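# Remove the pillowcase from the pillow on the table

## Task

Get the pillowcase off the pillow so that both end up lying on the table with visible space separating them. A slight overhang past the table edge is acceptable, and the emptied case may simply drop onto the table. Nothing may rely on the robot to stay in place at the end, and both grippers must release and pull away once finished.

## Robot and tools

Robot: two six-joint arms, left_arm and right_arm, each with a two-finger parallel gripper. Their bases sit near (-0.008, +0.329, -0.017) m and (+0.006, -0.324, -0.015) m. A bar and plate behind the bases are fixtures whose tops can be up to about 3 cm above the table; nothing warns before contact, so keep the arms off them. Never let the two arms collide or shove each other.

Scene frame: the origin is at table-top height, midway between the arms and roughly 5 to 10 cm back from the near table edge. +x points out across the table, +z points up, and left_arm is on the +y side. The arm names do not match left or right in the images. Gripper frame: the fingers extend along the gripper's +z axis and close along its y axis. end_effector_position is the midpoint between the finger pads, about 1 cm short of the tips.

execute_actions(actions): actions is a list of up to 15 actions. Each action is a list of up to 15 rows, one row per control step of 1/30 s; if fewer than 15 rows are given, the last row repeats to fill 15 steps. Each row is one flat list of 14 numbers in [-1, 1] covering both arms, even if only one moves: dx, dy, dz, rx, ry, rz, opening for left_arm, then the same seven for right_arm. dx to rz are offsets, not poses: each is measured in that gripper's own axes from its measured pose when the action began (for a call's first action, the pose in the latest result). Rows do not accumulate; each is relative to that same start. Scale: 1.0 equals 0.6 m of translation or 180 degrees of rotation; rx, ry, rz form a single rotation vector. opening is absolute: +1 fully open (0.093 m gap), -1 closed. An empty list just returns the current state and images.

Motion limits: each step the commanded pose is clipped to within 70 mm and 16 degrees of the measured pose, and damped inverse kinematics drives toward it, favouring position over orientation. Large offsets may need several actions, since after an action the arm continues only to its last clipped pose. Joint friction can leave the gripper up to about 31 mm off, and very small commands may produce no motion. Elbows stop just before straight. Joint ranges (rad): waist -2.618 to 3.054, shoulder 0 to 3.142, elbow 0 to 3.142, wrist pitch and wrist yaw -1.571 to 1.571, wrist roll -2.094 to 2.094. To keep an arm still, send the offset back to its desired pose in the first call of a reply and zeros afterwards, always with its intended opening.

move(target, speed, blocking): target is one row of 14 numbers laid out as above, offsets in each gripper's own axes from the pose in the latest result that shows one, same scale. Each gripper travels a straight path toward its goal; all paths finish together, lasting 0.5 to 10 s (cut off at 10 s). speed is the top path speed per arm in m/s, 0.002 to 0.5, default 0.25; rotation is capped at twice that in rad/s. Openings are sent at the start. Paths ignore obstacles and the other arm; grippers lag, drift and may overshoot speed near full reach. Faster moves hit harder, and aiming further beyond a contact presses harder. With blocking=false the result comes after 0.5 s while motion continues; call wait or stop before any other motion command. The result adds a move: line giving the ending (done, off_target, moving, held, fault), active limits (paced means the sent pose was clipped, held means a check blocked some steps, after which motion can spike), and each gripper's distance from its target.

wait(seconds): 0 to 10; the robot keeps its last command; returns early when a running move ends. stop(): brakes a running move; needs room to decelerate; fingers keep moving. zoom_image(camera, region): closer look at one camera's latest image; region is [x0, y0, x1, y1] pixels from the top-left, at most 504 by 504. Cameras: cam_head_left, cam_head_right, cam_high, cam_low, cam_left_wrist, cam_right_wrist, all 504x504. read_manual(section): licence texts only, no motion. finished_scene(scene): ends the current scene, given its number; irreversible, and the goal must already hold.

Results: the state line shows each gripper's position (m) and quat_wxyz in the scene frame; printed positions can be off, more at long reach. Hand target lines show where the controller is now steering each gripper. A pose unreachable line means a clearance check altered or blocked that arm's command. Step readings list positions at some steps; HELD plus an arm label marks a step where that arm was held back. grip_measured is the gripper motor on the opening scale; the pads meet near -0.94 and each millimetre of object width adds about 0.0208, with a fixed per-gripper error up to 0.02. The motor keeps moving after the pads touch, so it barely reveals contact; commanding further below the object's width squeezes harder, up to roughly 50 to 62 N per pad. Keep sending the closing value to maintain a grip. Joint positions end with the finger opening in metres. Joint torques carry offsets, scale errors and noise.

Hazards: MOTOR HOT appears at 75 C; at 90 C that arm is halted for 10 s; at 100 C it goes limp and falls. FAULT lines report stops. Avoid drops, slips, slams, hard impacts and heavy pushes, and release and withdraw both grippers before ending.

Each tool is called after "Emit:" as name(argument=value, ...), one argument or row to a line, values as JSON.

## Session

Emit:
execute_actions(
  actions=[],
)

Scene clock: 0.00 s.
left_arm: end_effector_position=(+0.1069, +0.5005, +0.1116) grip_measured=+1.000 end_effector_quat_wxyz=(+0.372, -0.200, +0.897, +0.127) | right_arm: end_effector_position=(+0.1046, +0.0624, +0.1365) grip_measured=+0.997 end_effector_quat_wxyz=(-0.471, +0.676, -0.202, -0.529)
Joint positions: left_arm=[ 1.371  0.654  0.55  -0.856  0.565  0.81   0.093] | right_arm=[ 0.905  1.898  0.627  1.267 -1.207 -0.428  0.093]
Joint velocities: left_arm=[ 0.002 -0.012 -0.007 -0.022 -0.007  0.037  0.   ] | right_arm=[-0.012 -0.017  0.002 -0.007  0.007 -0.037  0.   ]
Joint torques (N m, as the arm reports them, + toward a larger angle): no reading
Hand target (left_arm): +0.107, +0.501, +0.112; +0.372, -0.200, +0.897, +0.127
Hand target (right_arm): +0.105, +0.062, +0.136; -0.471, +0.676, -0.202, -0.529

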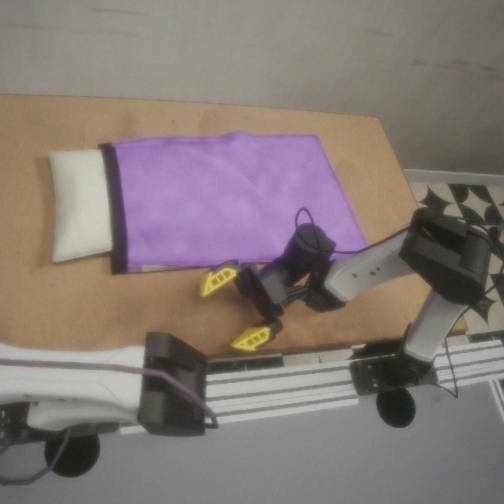

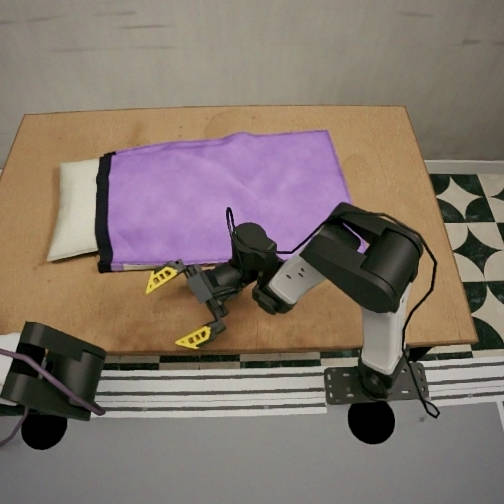

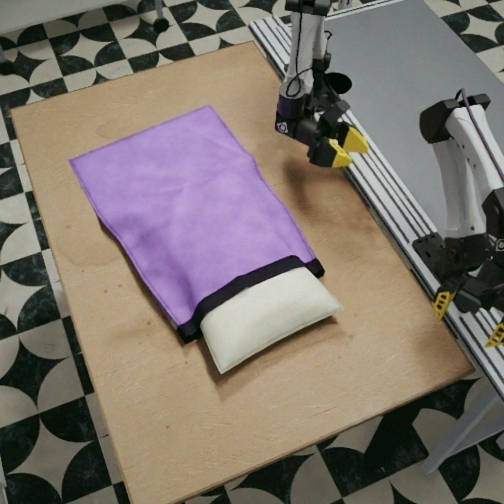

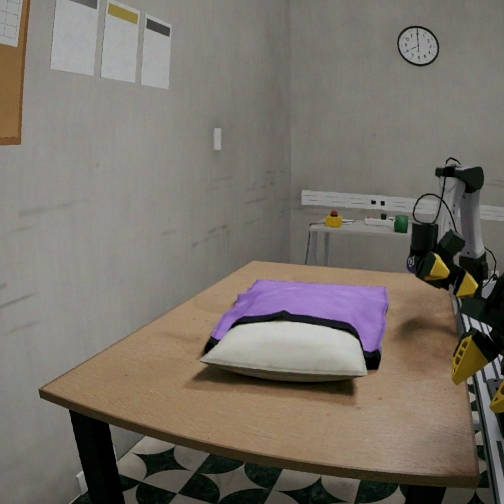

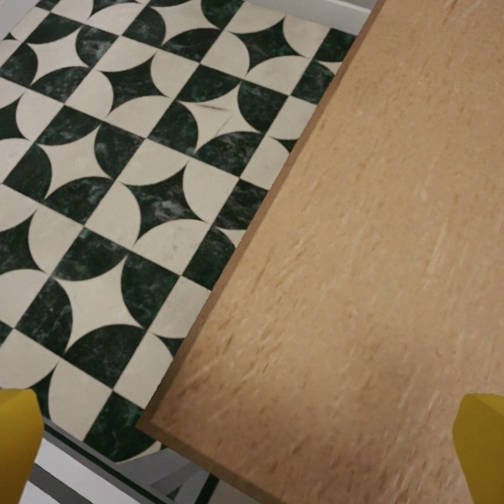

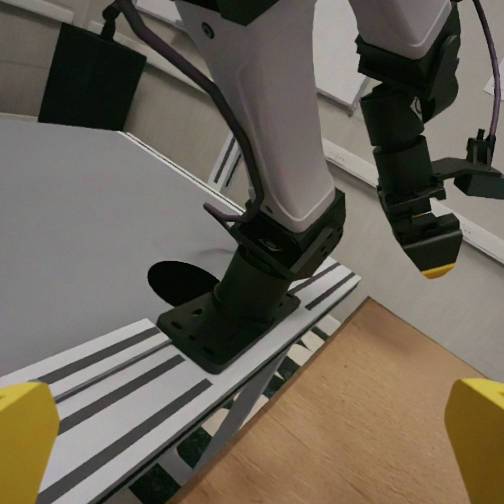

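Emit:
move(
  target=[-0.31,-0.265,0.273,0.368,0.295,0.004,0.3,-0.15,-0.07,0,0,0,0,1],
)

Emit:
move(
  target=[0,0,0,0,0,0,0.3,0.15,-0.073,-0.79,0.47,0.419,0.601,1],
)

Scene clock: 17.67 s.
left_arm: end_effector_position=(+0.3985, +0.4731, +0.1150) grip_measured=+0.302 end_effector_quat_wxyz=(+0.143, -0.065, +0.913, -0.376) | right_arm: end_effector_position=(+0.1034, +0.0606, +0.2242) grip_measured=+0.997 end_effector_quat_wxyz=(-0.462, +0.675, -0.212, -0.534)
Joint positions: left_arm=[ 0.563  2.314  2.117 -1.553  0.778  0.537  0.06 ] | right_arm=[ 0.905  1.585  0.757  0.803 -1.207 -0.42   0.093]
Joint velocities: left_arm=[ 0.002  0.002 -0.022 -0.051  0.037 -0.066  0.001] | right_arm=[-0.012  0.002 -0.017  0.037 -0.066  0.066  0.001]
Joint torques (N m, as the arm reports them, + toward a larger angle): left_arm=[ -0.37 -12.73   8.84  -0.12   0.76   0.09] | right_arm=[ 0.1  -8.81 10.19  1.53  0.06  0.08]
Hand target (left_arm): +0.401, +0.468, +0.113; +0.136, -0.070, +0.909, -0.389
Hand target (right_arm): +0.104, +0.061, +0.237; -0.472, +0.675, -0.202, -0.530
Off the commanded pose (left_arm): 0.005 m, 21 deg; orientation clipped at the last step of the last action.
Off the commanded pose (right_arm): 0.012 m, 2 deg.
joint sent to its limit (left arm) — the command would take joint 4 (wrist pitch) past its lower limit, so that joint was sent only as far as its limit.
move: off_target (left_arm, right_arm); limits=paced

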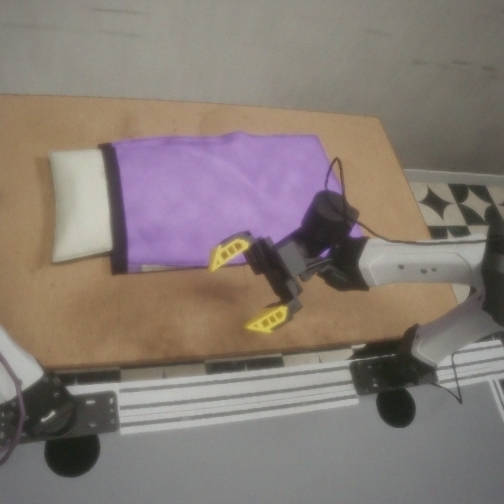

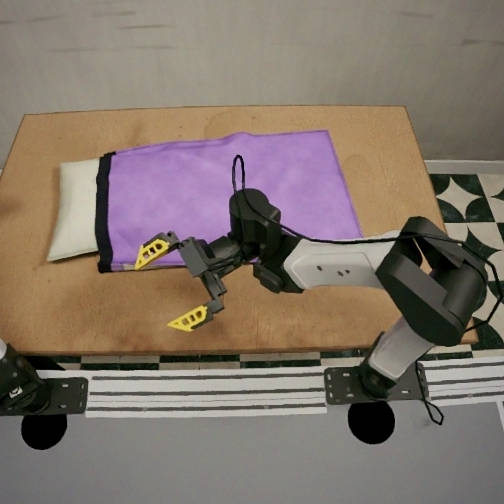

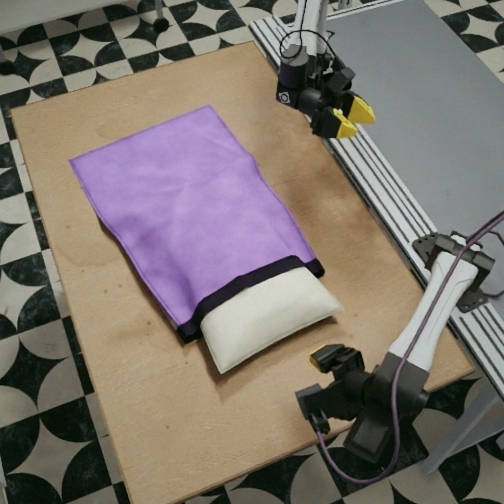

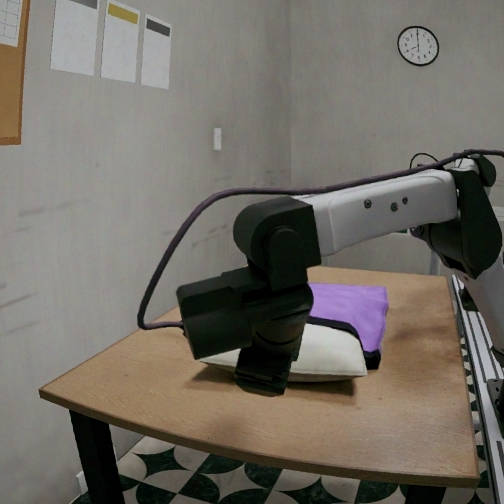

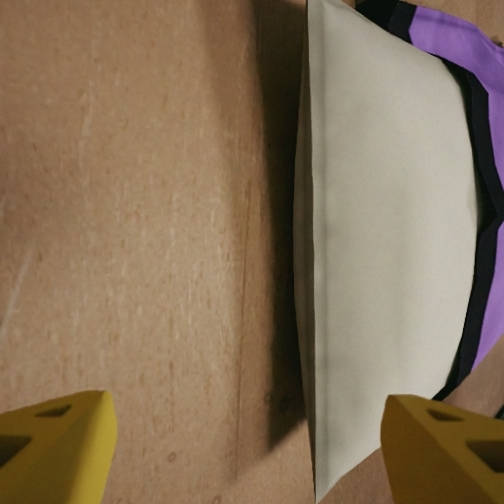

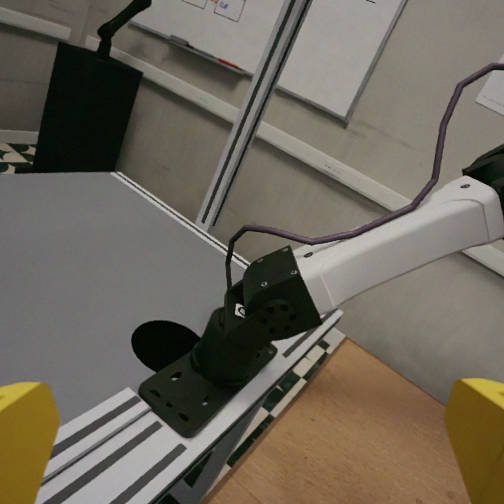

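Scene clock: 23.67 s.
left_arm: end_effector_position=(+0.3985, +0.4731, +0.1150) grip_measured=+0.302 end_effector_quat_wxyz=(+0.143, -0.065, +0.913, -0.376) | right_arm: end_effector_position=(+0.4173, -0.3007, +0.1594) grip_measured=+0.997 end_effector_quat_wxyz=(+0.036, -0.012, +0.999, -0.005)
Joint positions: left_arm=[ 0.563  2.314  2.117 -1.553  0.778  0.537  0.06 ] | right_arm=[ 0.059  2.114  2.171 -1.564  0.024  0.046  0.093]
Joint velocities: left_arm=[-0.012 -0.002 -0.002 -0.037  0.007 -0.022 -0.001] | right_arm=[ 0.007 -0.012  0.002 -0.066 -0.037 -0.007  0.   ]
Joint torques (N m, as the arm reports them, + toward a larger angle): left_arm=[  0.28 -14.63   7.24   0.06   0.59   0.15] | right_arm=[ -0.39 -10.36   9.66   0.41   0.14   0.17]
Hand target (left_arm): +0.398, +0.473, +0.115; +0.143, -0.065, +0.913, -0.376
Hand target (right_arm): +0.418, -0.305, +0.158; +0.029, -0.005, +1.000, -0.008
Off the commanded pose (left_arm): 0.000 m, 0 deg.
Off the commanded pose (right_arm): 0.003 m, 6 deg.
joint sent to its limit (right arm) — the command would take joint 4 (wrist pitch) past its lower limit, so that joint was sent only as far as its limit.
move: off_target (right_arm)

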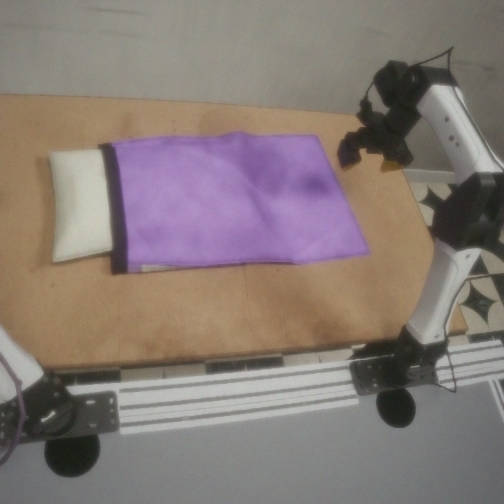

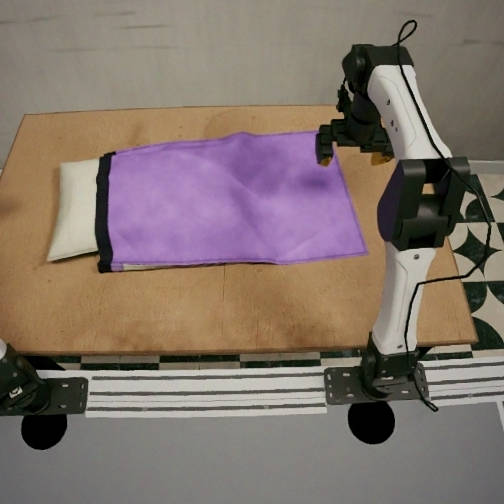

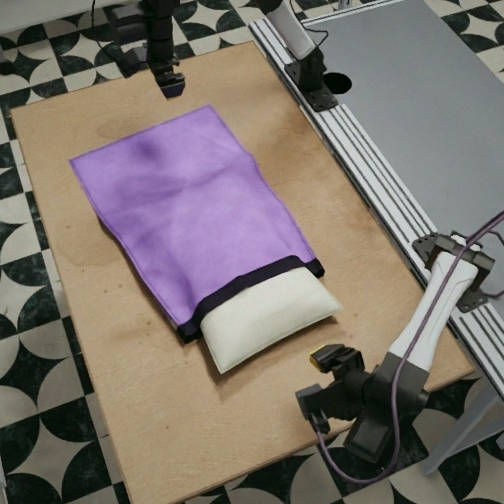

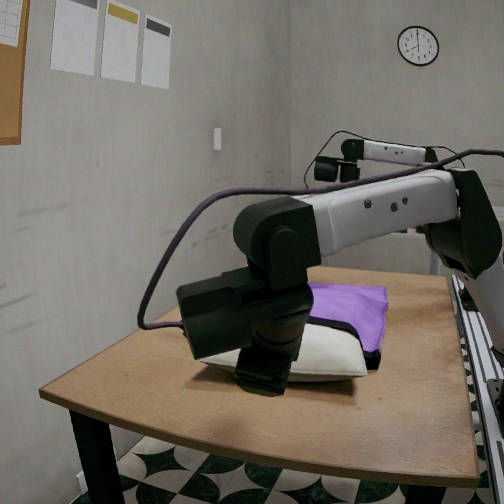

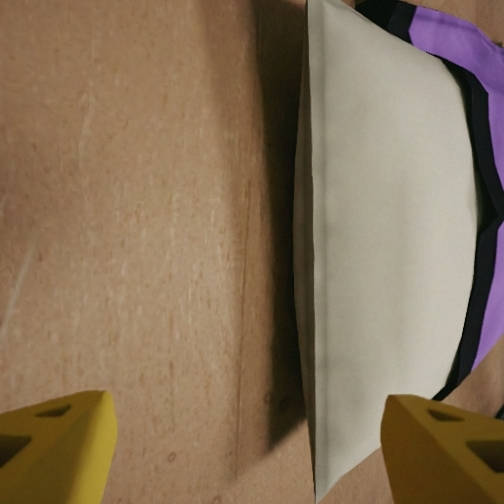

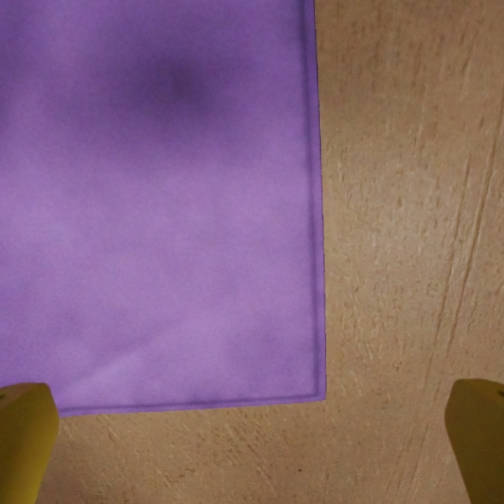

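Emit:
move(
  target=[0.075,-0.063,0.227,0.06,0,0,0.4,0,-0.04,0.21,0,0.02,0,1],
  speed=0.12,
)

Emit:
move(
  target=[0,0,0,0,0,0,0.4,0,0,0.085,0,0,0,1],
  speed=0.04,
)

Scene clock: 33.37 s.
left_arm: end_effector_position=(+0.3953, +0.3555, +0.0457) grip_measured=+0.398 end_effector_quat_wxyz=(+0.140, -0.064, +0.877, -0.456) | right_arm: end_effector_position=(+0.4280, -0.3214, +0.0430) grip_measured=+0.997 end_effector_quat_wxyz=(+0.008, -0.014, +1.000, -0.007)
Joint positions: left_arm=[ 0.364  2.149  1.462 -0.948  0.96   0.293  0.064] | right_arm=[ 0.006  2.176  1.804 -1.191  0.025 -0.01   0.093]
Joint velocities: left_arm=[-0.007  0.002 -0.022 -0.037  0.007 -0.051 -0.   ] | right_arm=[-0.017  0.002 -0.002  0.007 -0.037  0.007  0.002]
Joint torques (N m, as the arm reports them, + toward a larger angle): left_arm=[ -1.51 -12.34   4.3    0.88   0.9    0.17] | right_arm=[ -0.43 -11.62   6.47   0.64   0.04   0.06]
Hand target (left_arm): +0.398, +0.345, +0.040; +0.147, -0.051, +0.874, -0.461
Hand target (right_arm): +0.428, -0.324, +0.034; +0.004, -0.012, +1.000, -0.005
Off the commanded pose (left_arm): 0.012 m, 2 deg.
Off the commanded pose (right_arm): 0.010 m, 0 deg.
move: off_target (left_arm)

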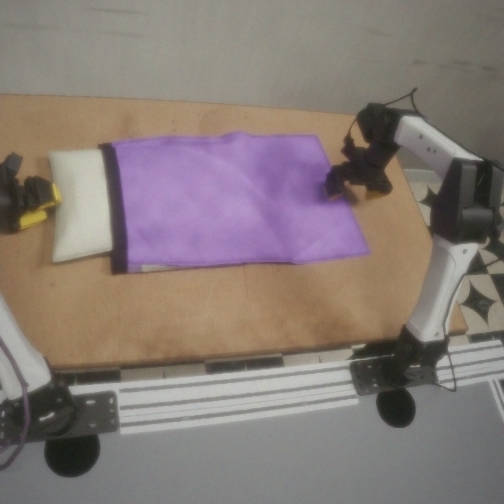

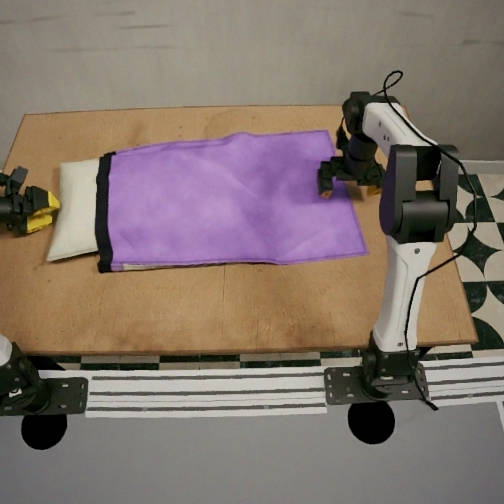

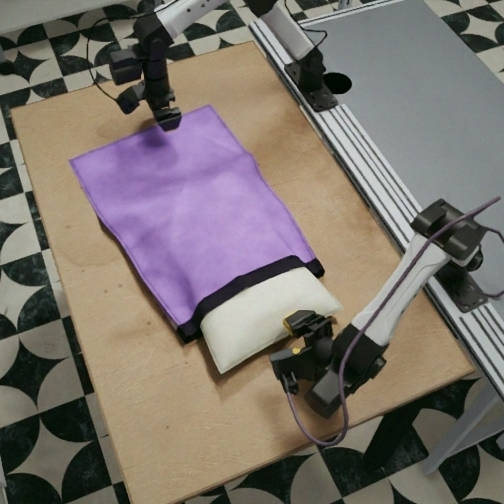

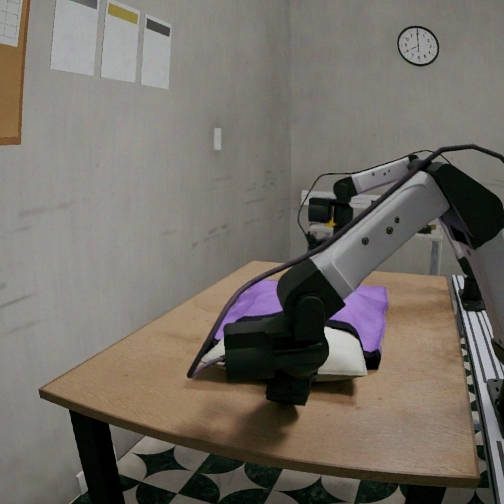

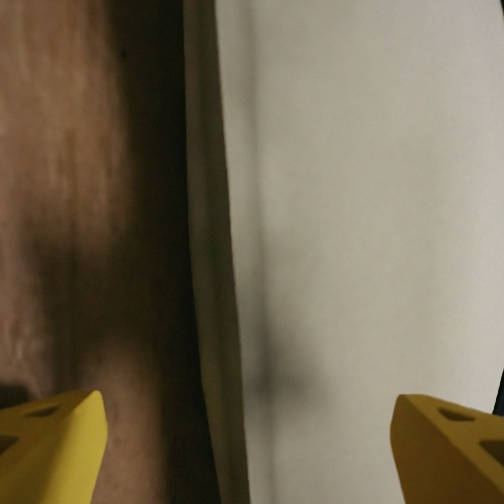

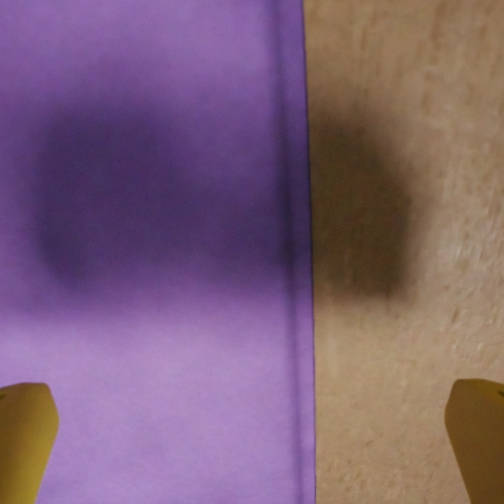

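Scene clock: 34.87 s.
left_arm: end_effector_position=(+0.3952, +0.3558, +0.0459) grip_measured=+0.398 end_effector_quat_wxyz=(+0.140, -0.064, +0.877, -0.456) | right_arm: end_effector_position=(+0.4319, -0.3202, +0.0123) grip_measured=+0.997 end_effector_quat_wxyz=(+0.017, -0.014, +1.000, -0.005)
Joint positions: left_arm=[ 0.365  2.148  1.462 -0.949  0.96   0.293  0.064] | right_arm=[ 0.006  2.195  1.712 -1.059  0.02  -0.011  0.093]
Joint velocities: left_arm=[-0.007  0.017 -0.017 -0.066  0.037 -0.037  0.001] | right_arm=[ 0.002  0.002 -0.007 -0.051 -0.037  0.007  0.001]
Joint torques (N m, as the arm reports them, + toward a larger angle): left_arm=[  0.19 -12.71   6.88   0.35   0.68   0.16] | right_arm=[ -0.01 -10.39   4.82   0.9    0.15   0.1 ]
Hand target (left_arm): +0.395, +0.355, +0.046; +0.140, -0.064, +0.877, -0.456
Hand target (right_arm): +0.428, -0.322, -0.008; +0.007, -0.014, +1.000, -0.007
Off the commanded pose (left_arm): 0.000 m, 0 deg.
Off the commanded pose (right_arm): 0.021 m, 1 deg.
move: off_target (right_arm)

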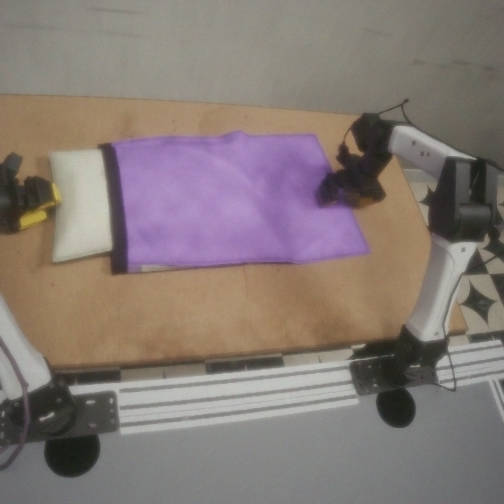

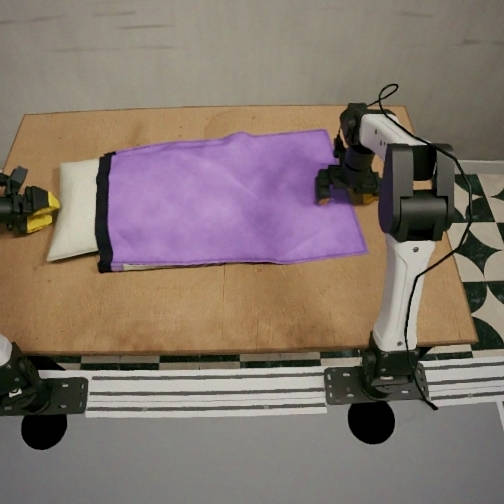

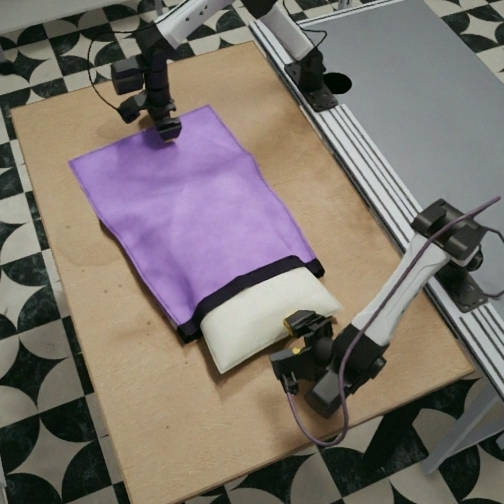

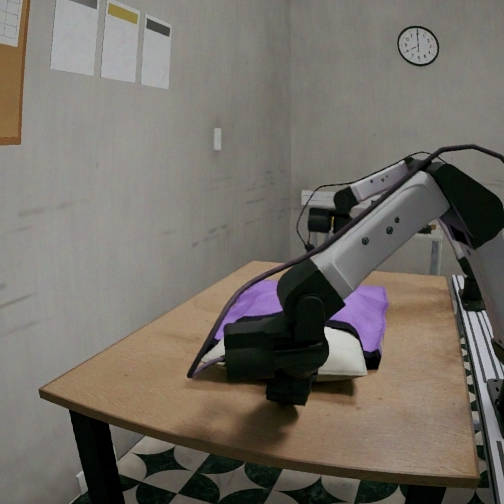

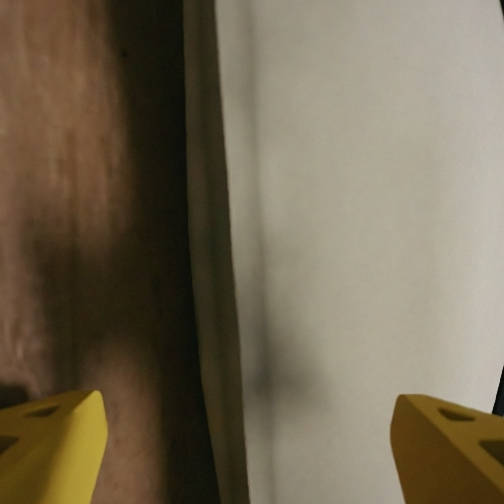

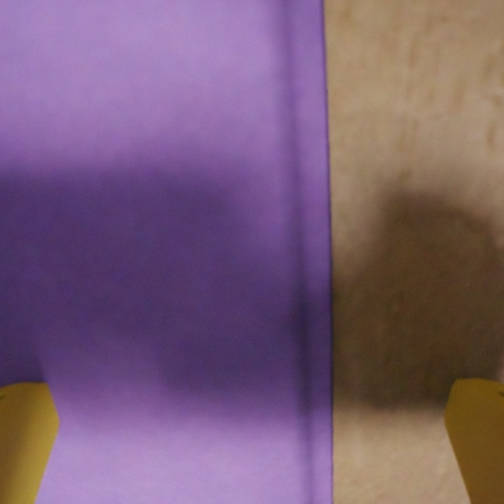

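Emit:
move(
  target=[0.027,-0.032,0.085,0,0,0,0.4,0,0,0.04,0,0,0,1],
  speed=0.06,
)

Emit:
move(
  target=[0,0,0,0,0,0,-1,0,0,0.035,0,0,0,-1],
)

Scene clock: 41.03 s.
left_arm: end_effector_position=(+0.4023, +0.3185, +0.0459) grip_measured=+0.398 end_effector_quat_wxyz=(+0.163, -0.069, +0.875, -0.451) | right_arm: end_effector_position=(+0.4335, -0.3192, +0.0109) grip_measured=+0.997 end_effector_quat_wxyz=(+0.022, -0.016, +1.000, -0.002)
Joint positions: left_arm=[ 0.267  2.052  1.297 -0.663  0.958  0.073  0.064] | right_arm=[ 0.006  2.195  1.706 -1.045  0.015 -0.014  0.093]
Joint velocities: left_arm=[-0.007 -0.002  0.002 -0.007  0.022  0.007 -0.   ] | right_arm=[-0.002 -0.017  0.012  0.037 -0.037 -0.007  0.001]
Joint torques (N m, as the arm reports them, + toward a larger angle): left_arm=[ -2.59 -10.51   3.58   1.05   0.64   0.11] | right_arm=[  0.12 -10.43   4.1    1.1    0.14   0.13]
Hand target (left_arm): +0.394, +0.301, +0.031; +0.140, -0.064, +0.877, -0.456
Hand target (right_arm): +0.432, -0.320, -0.011; +0.016, -0.014, +1.000, -0.005
Off the commanded pose (left_arm): 0.024 m, 3 deg.
Off the commanded pose (right_arm): 0.023 m, 1 deg.
move: off_target (left_arm, right_arm)

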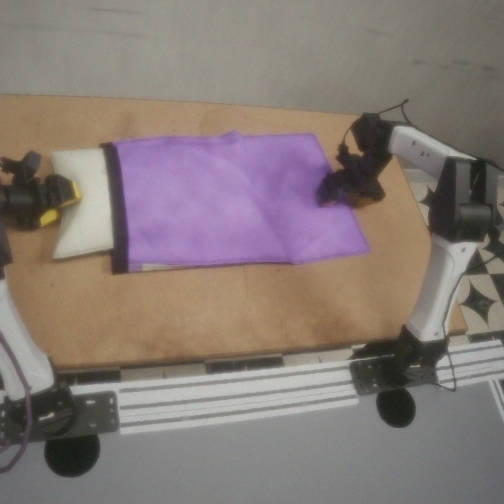

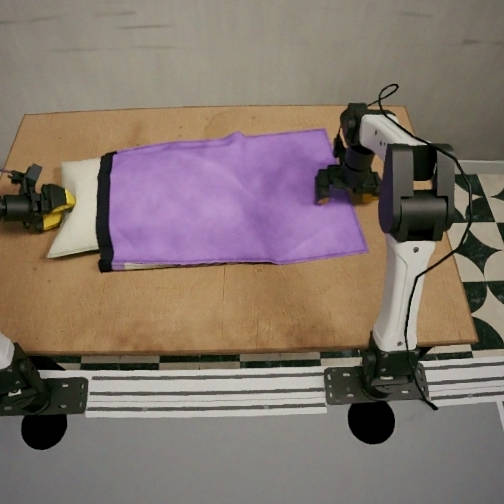

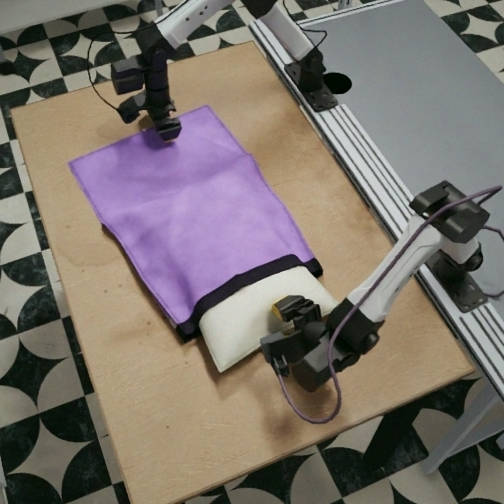

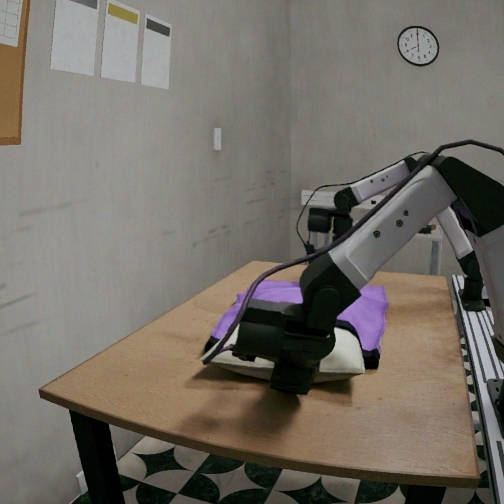

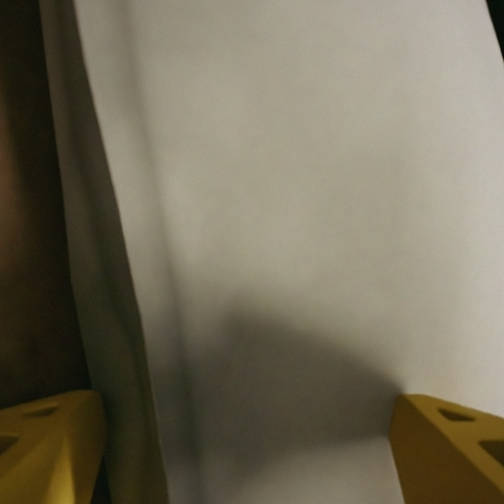

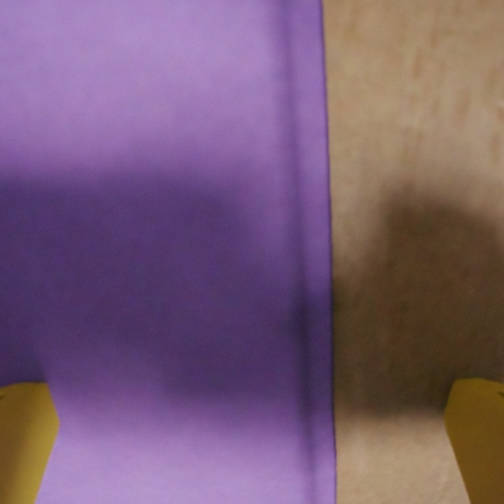

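Scene clock: 41.73 s.
left_arm: end_effector_position=(+0.4024, +0.3182, +0.0473) grip_measured=-0.980 end_effector_quat_wxyz=(+0.164, -0.069, +0.873, -0.454) | right_arm: end_effector_position=(+0.4354, -0.3138, +0.0112) grip_measured=-0.989 end_effector_quat_wxyz=(+0.027, -0.016, +0.999, +0.013)
Joint positions: left_arm=[ 0.268  2.051  1.297 -0.663  0.966  0.072  0.   ] | right_arm=[ 0.007  2.193  1.703 -1.034 -0.014 -0.014  0.   ]
Joint velocities: left_arm=[ 0.002 -0.012  0.002  0.022 -0.007 -0.037  0.   ] | right_arm=[ 0.012 -0.017 -0.002 -0.081 -0.022  0.037  0.   ]
Joint torques (N m, as the arm reports them, + toward a larger angle): left_arm=[  0.18 -11.92   7.1    0.8    0.57   0.16] | right_arm=[  0.04 -10.43   4.5    1.05   0.32   0.11]
Hand target (left_arm): +0.402, +0.318, +0.046; +0.162, -0.069, +0.875, -0.451
Hand target (right_arm): +0.434, -0.319, -0.009; +0.020, -0.016, +1.000, -0.002
Off the commanded pose (left_arm): 0.001 m, 0 deg.
Off the commanded pose (right_arm): 0.022 m, 2 deg.
move: off_target (right_arm)

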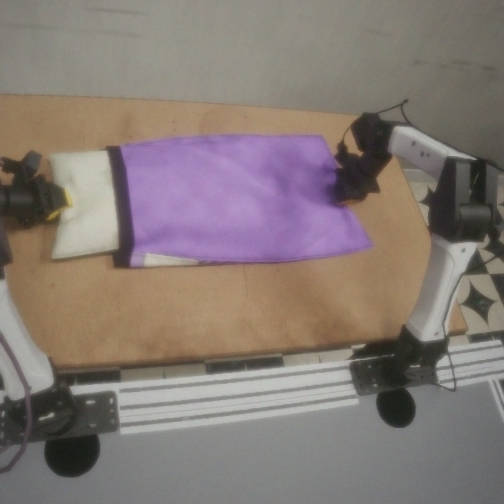

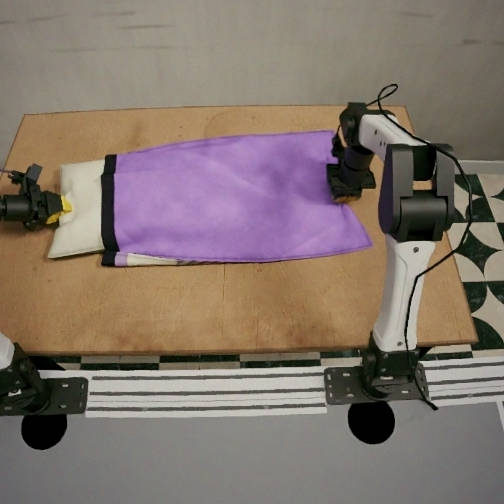

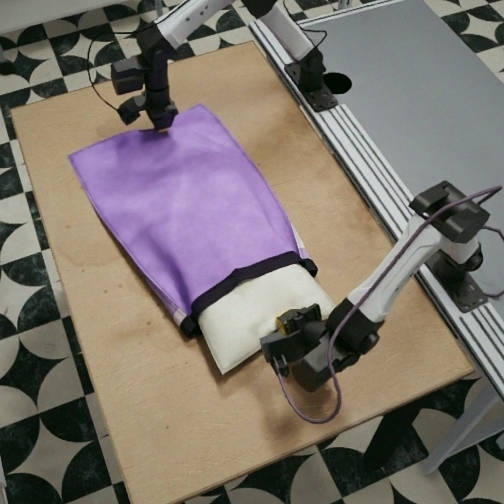

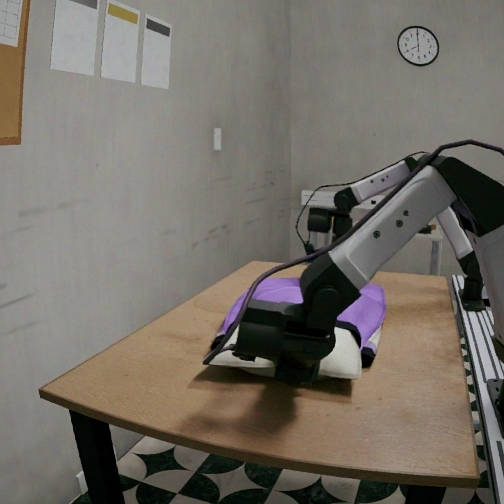

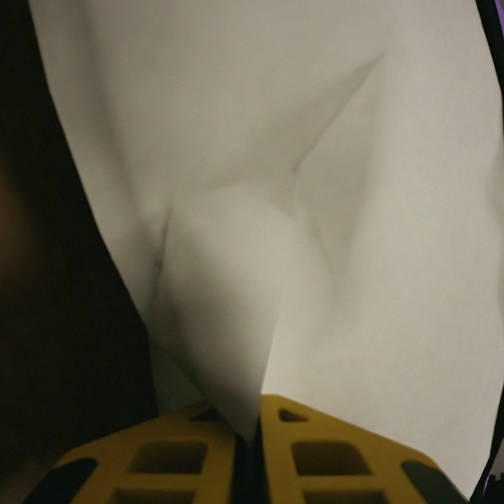

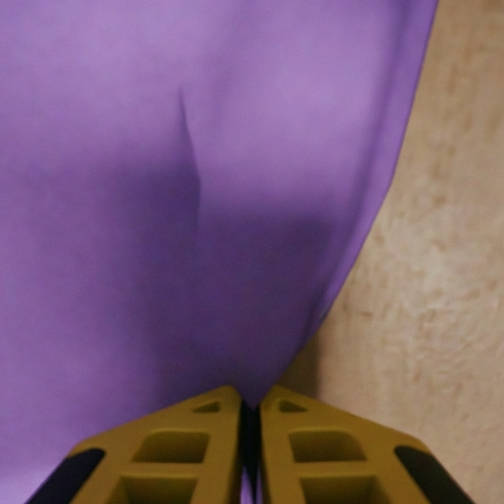

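Left +0.15 y; right out and up.

Emit:
move(
  target=[-0.067,0.145,-0.193,0,0,0,-1,0.12,-0.5,-0.2,0,0,0,-1],
  speed=0.08,
)

Scene clock: 50.50 s.
left_arm: end_effector_position=(+0.4038, +0.4660, +0.0546) grip_measured=-0.980 end_effector_quat_wxyz=(+0.174, -0.069, +0.871, -0.455) | right_arm: end_effector_position=(+0.3665, -0.6185, +0.1165) grip_measured=-0.989 end_effector_quat_wxyz=(+0.044, -0.014, +0.999, +0.001)
Joint positions: left_arm=[ 0.593  2.407  1.931 -1.384  0.955  0.627  0.   ] | right_arm=[-0.71   2.361  2.422 -1.563 -0.046 -0.726  0.   ]
Joint velocities: left_arm=[-0.002 -0.007 -0.002 -0.007  0.022  0.066  0.   ] | right_arm=[ 0.012 -0.012 -0.002 -0.022 -0.007 -0.007  0.   ]
Joint torques (N m, as the arm reports them, + toward a larger angle): left_arm=[  0.7  -12.91   8.55  -0.27   0.45   0.25] | right_arm=[ -0.14 -12.41   9.65   0.39  -0.02   0.06]
Hand target (left_arm): +0.402, +0.469, +0.047; +0.165, -0.070, +0.873, -0.453
Hand target (right_arm): +0.365, -0.620, +0.114; +0.040, -0.016, +0.999, +0.005
Off the commanded pose (left_arm): 0.008 m, 1 deg.
Off the commanded pose (right_arm): 0.003 m, 2 deg.
joint sent to its limit (right arm) — the command would take joint 4 (wrist pitch) past its lower limit, so that joint was sent only as far as its limit.
move: done

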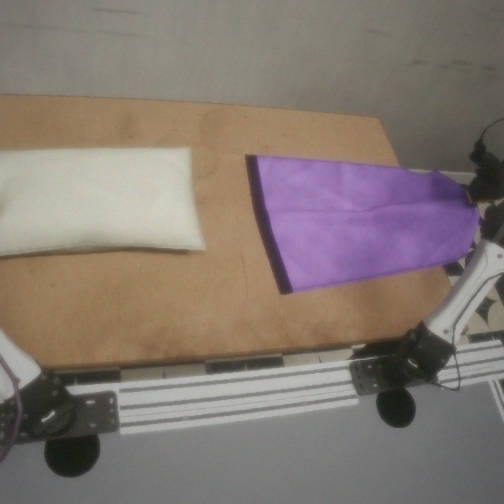

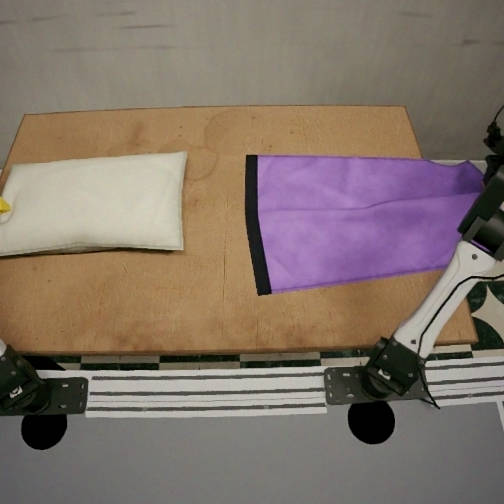

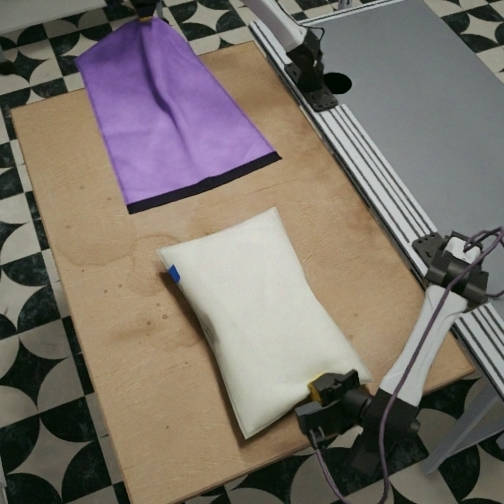

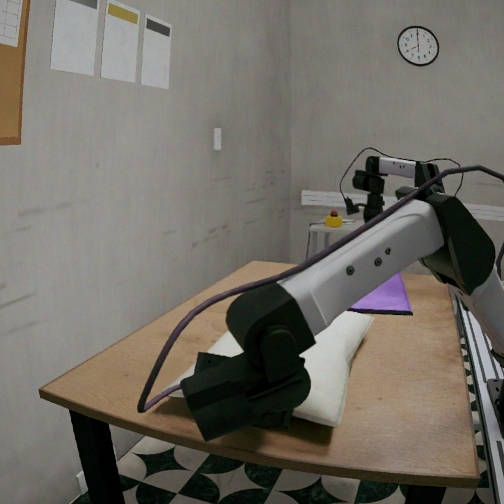

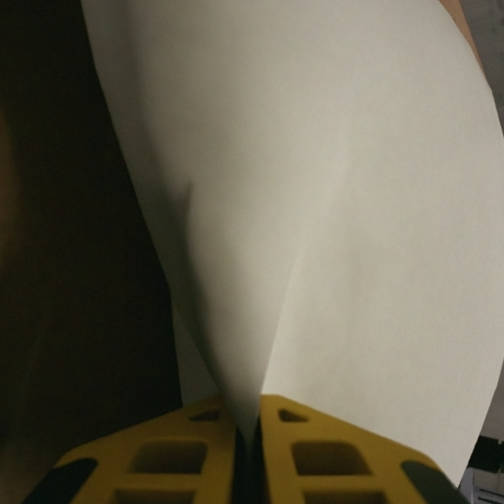

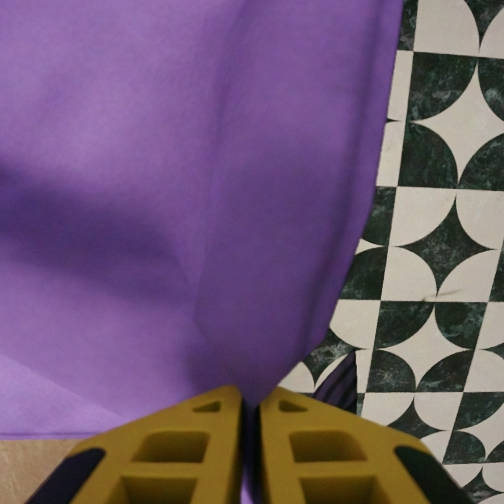

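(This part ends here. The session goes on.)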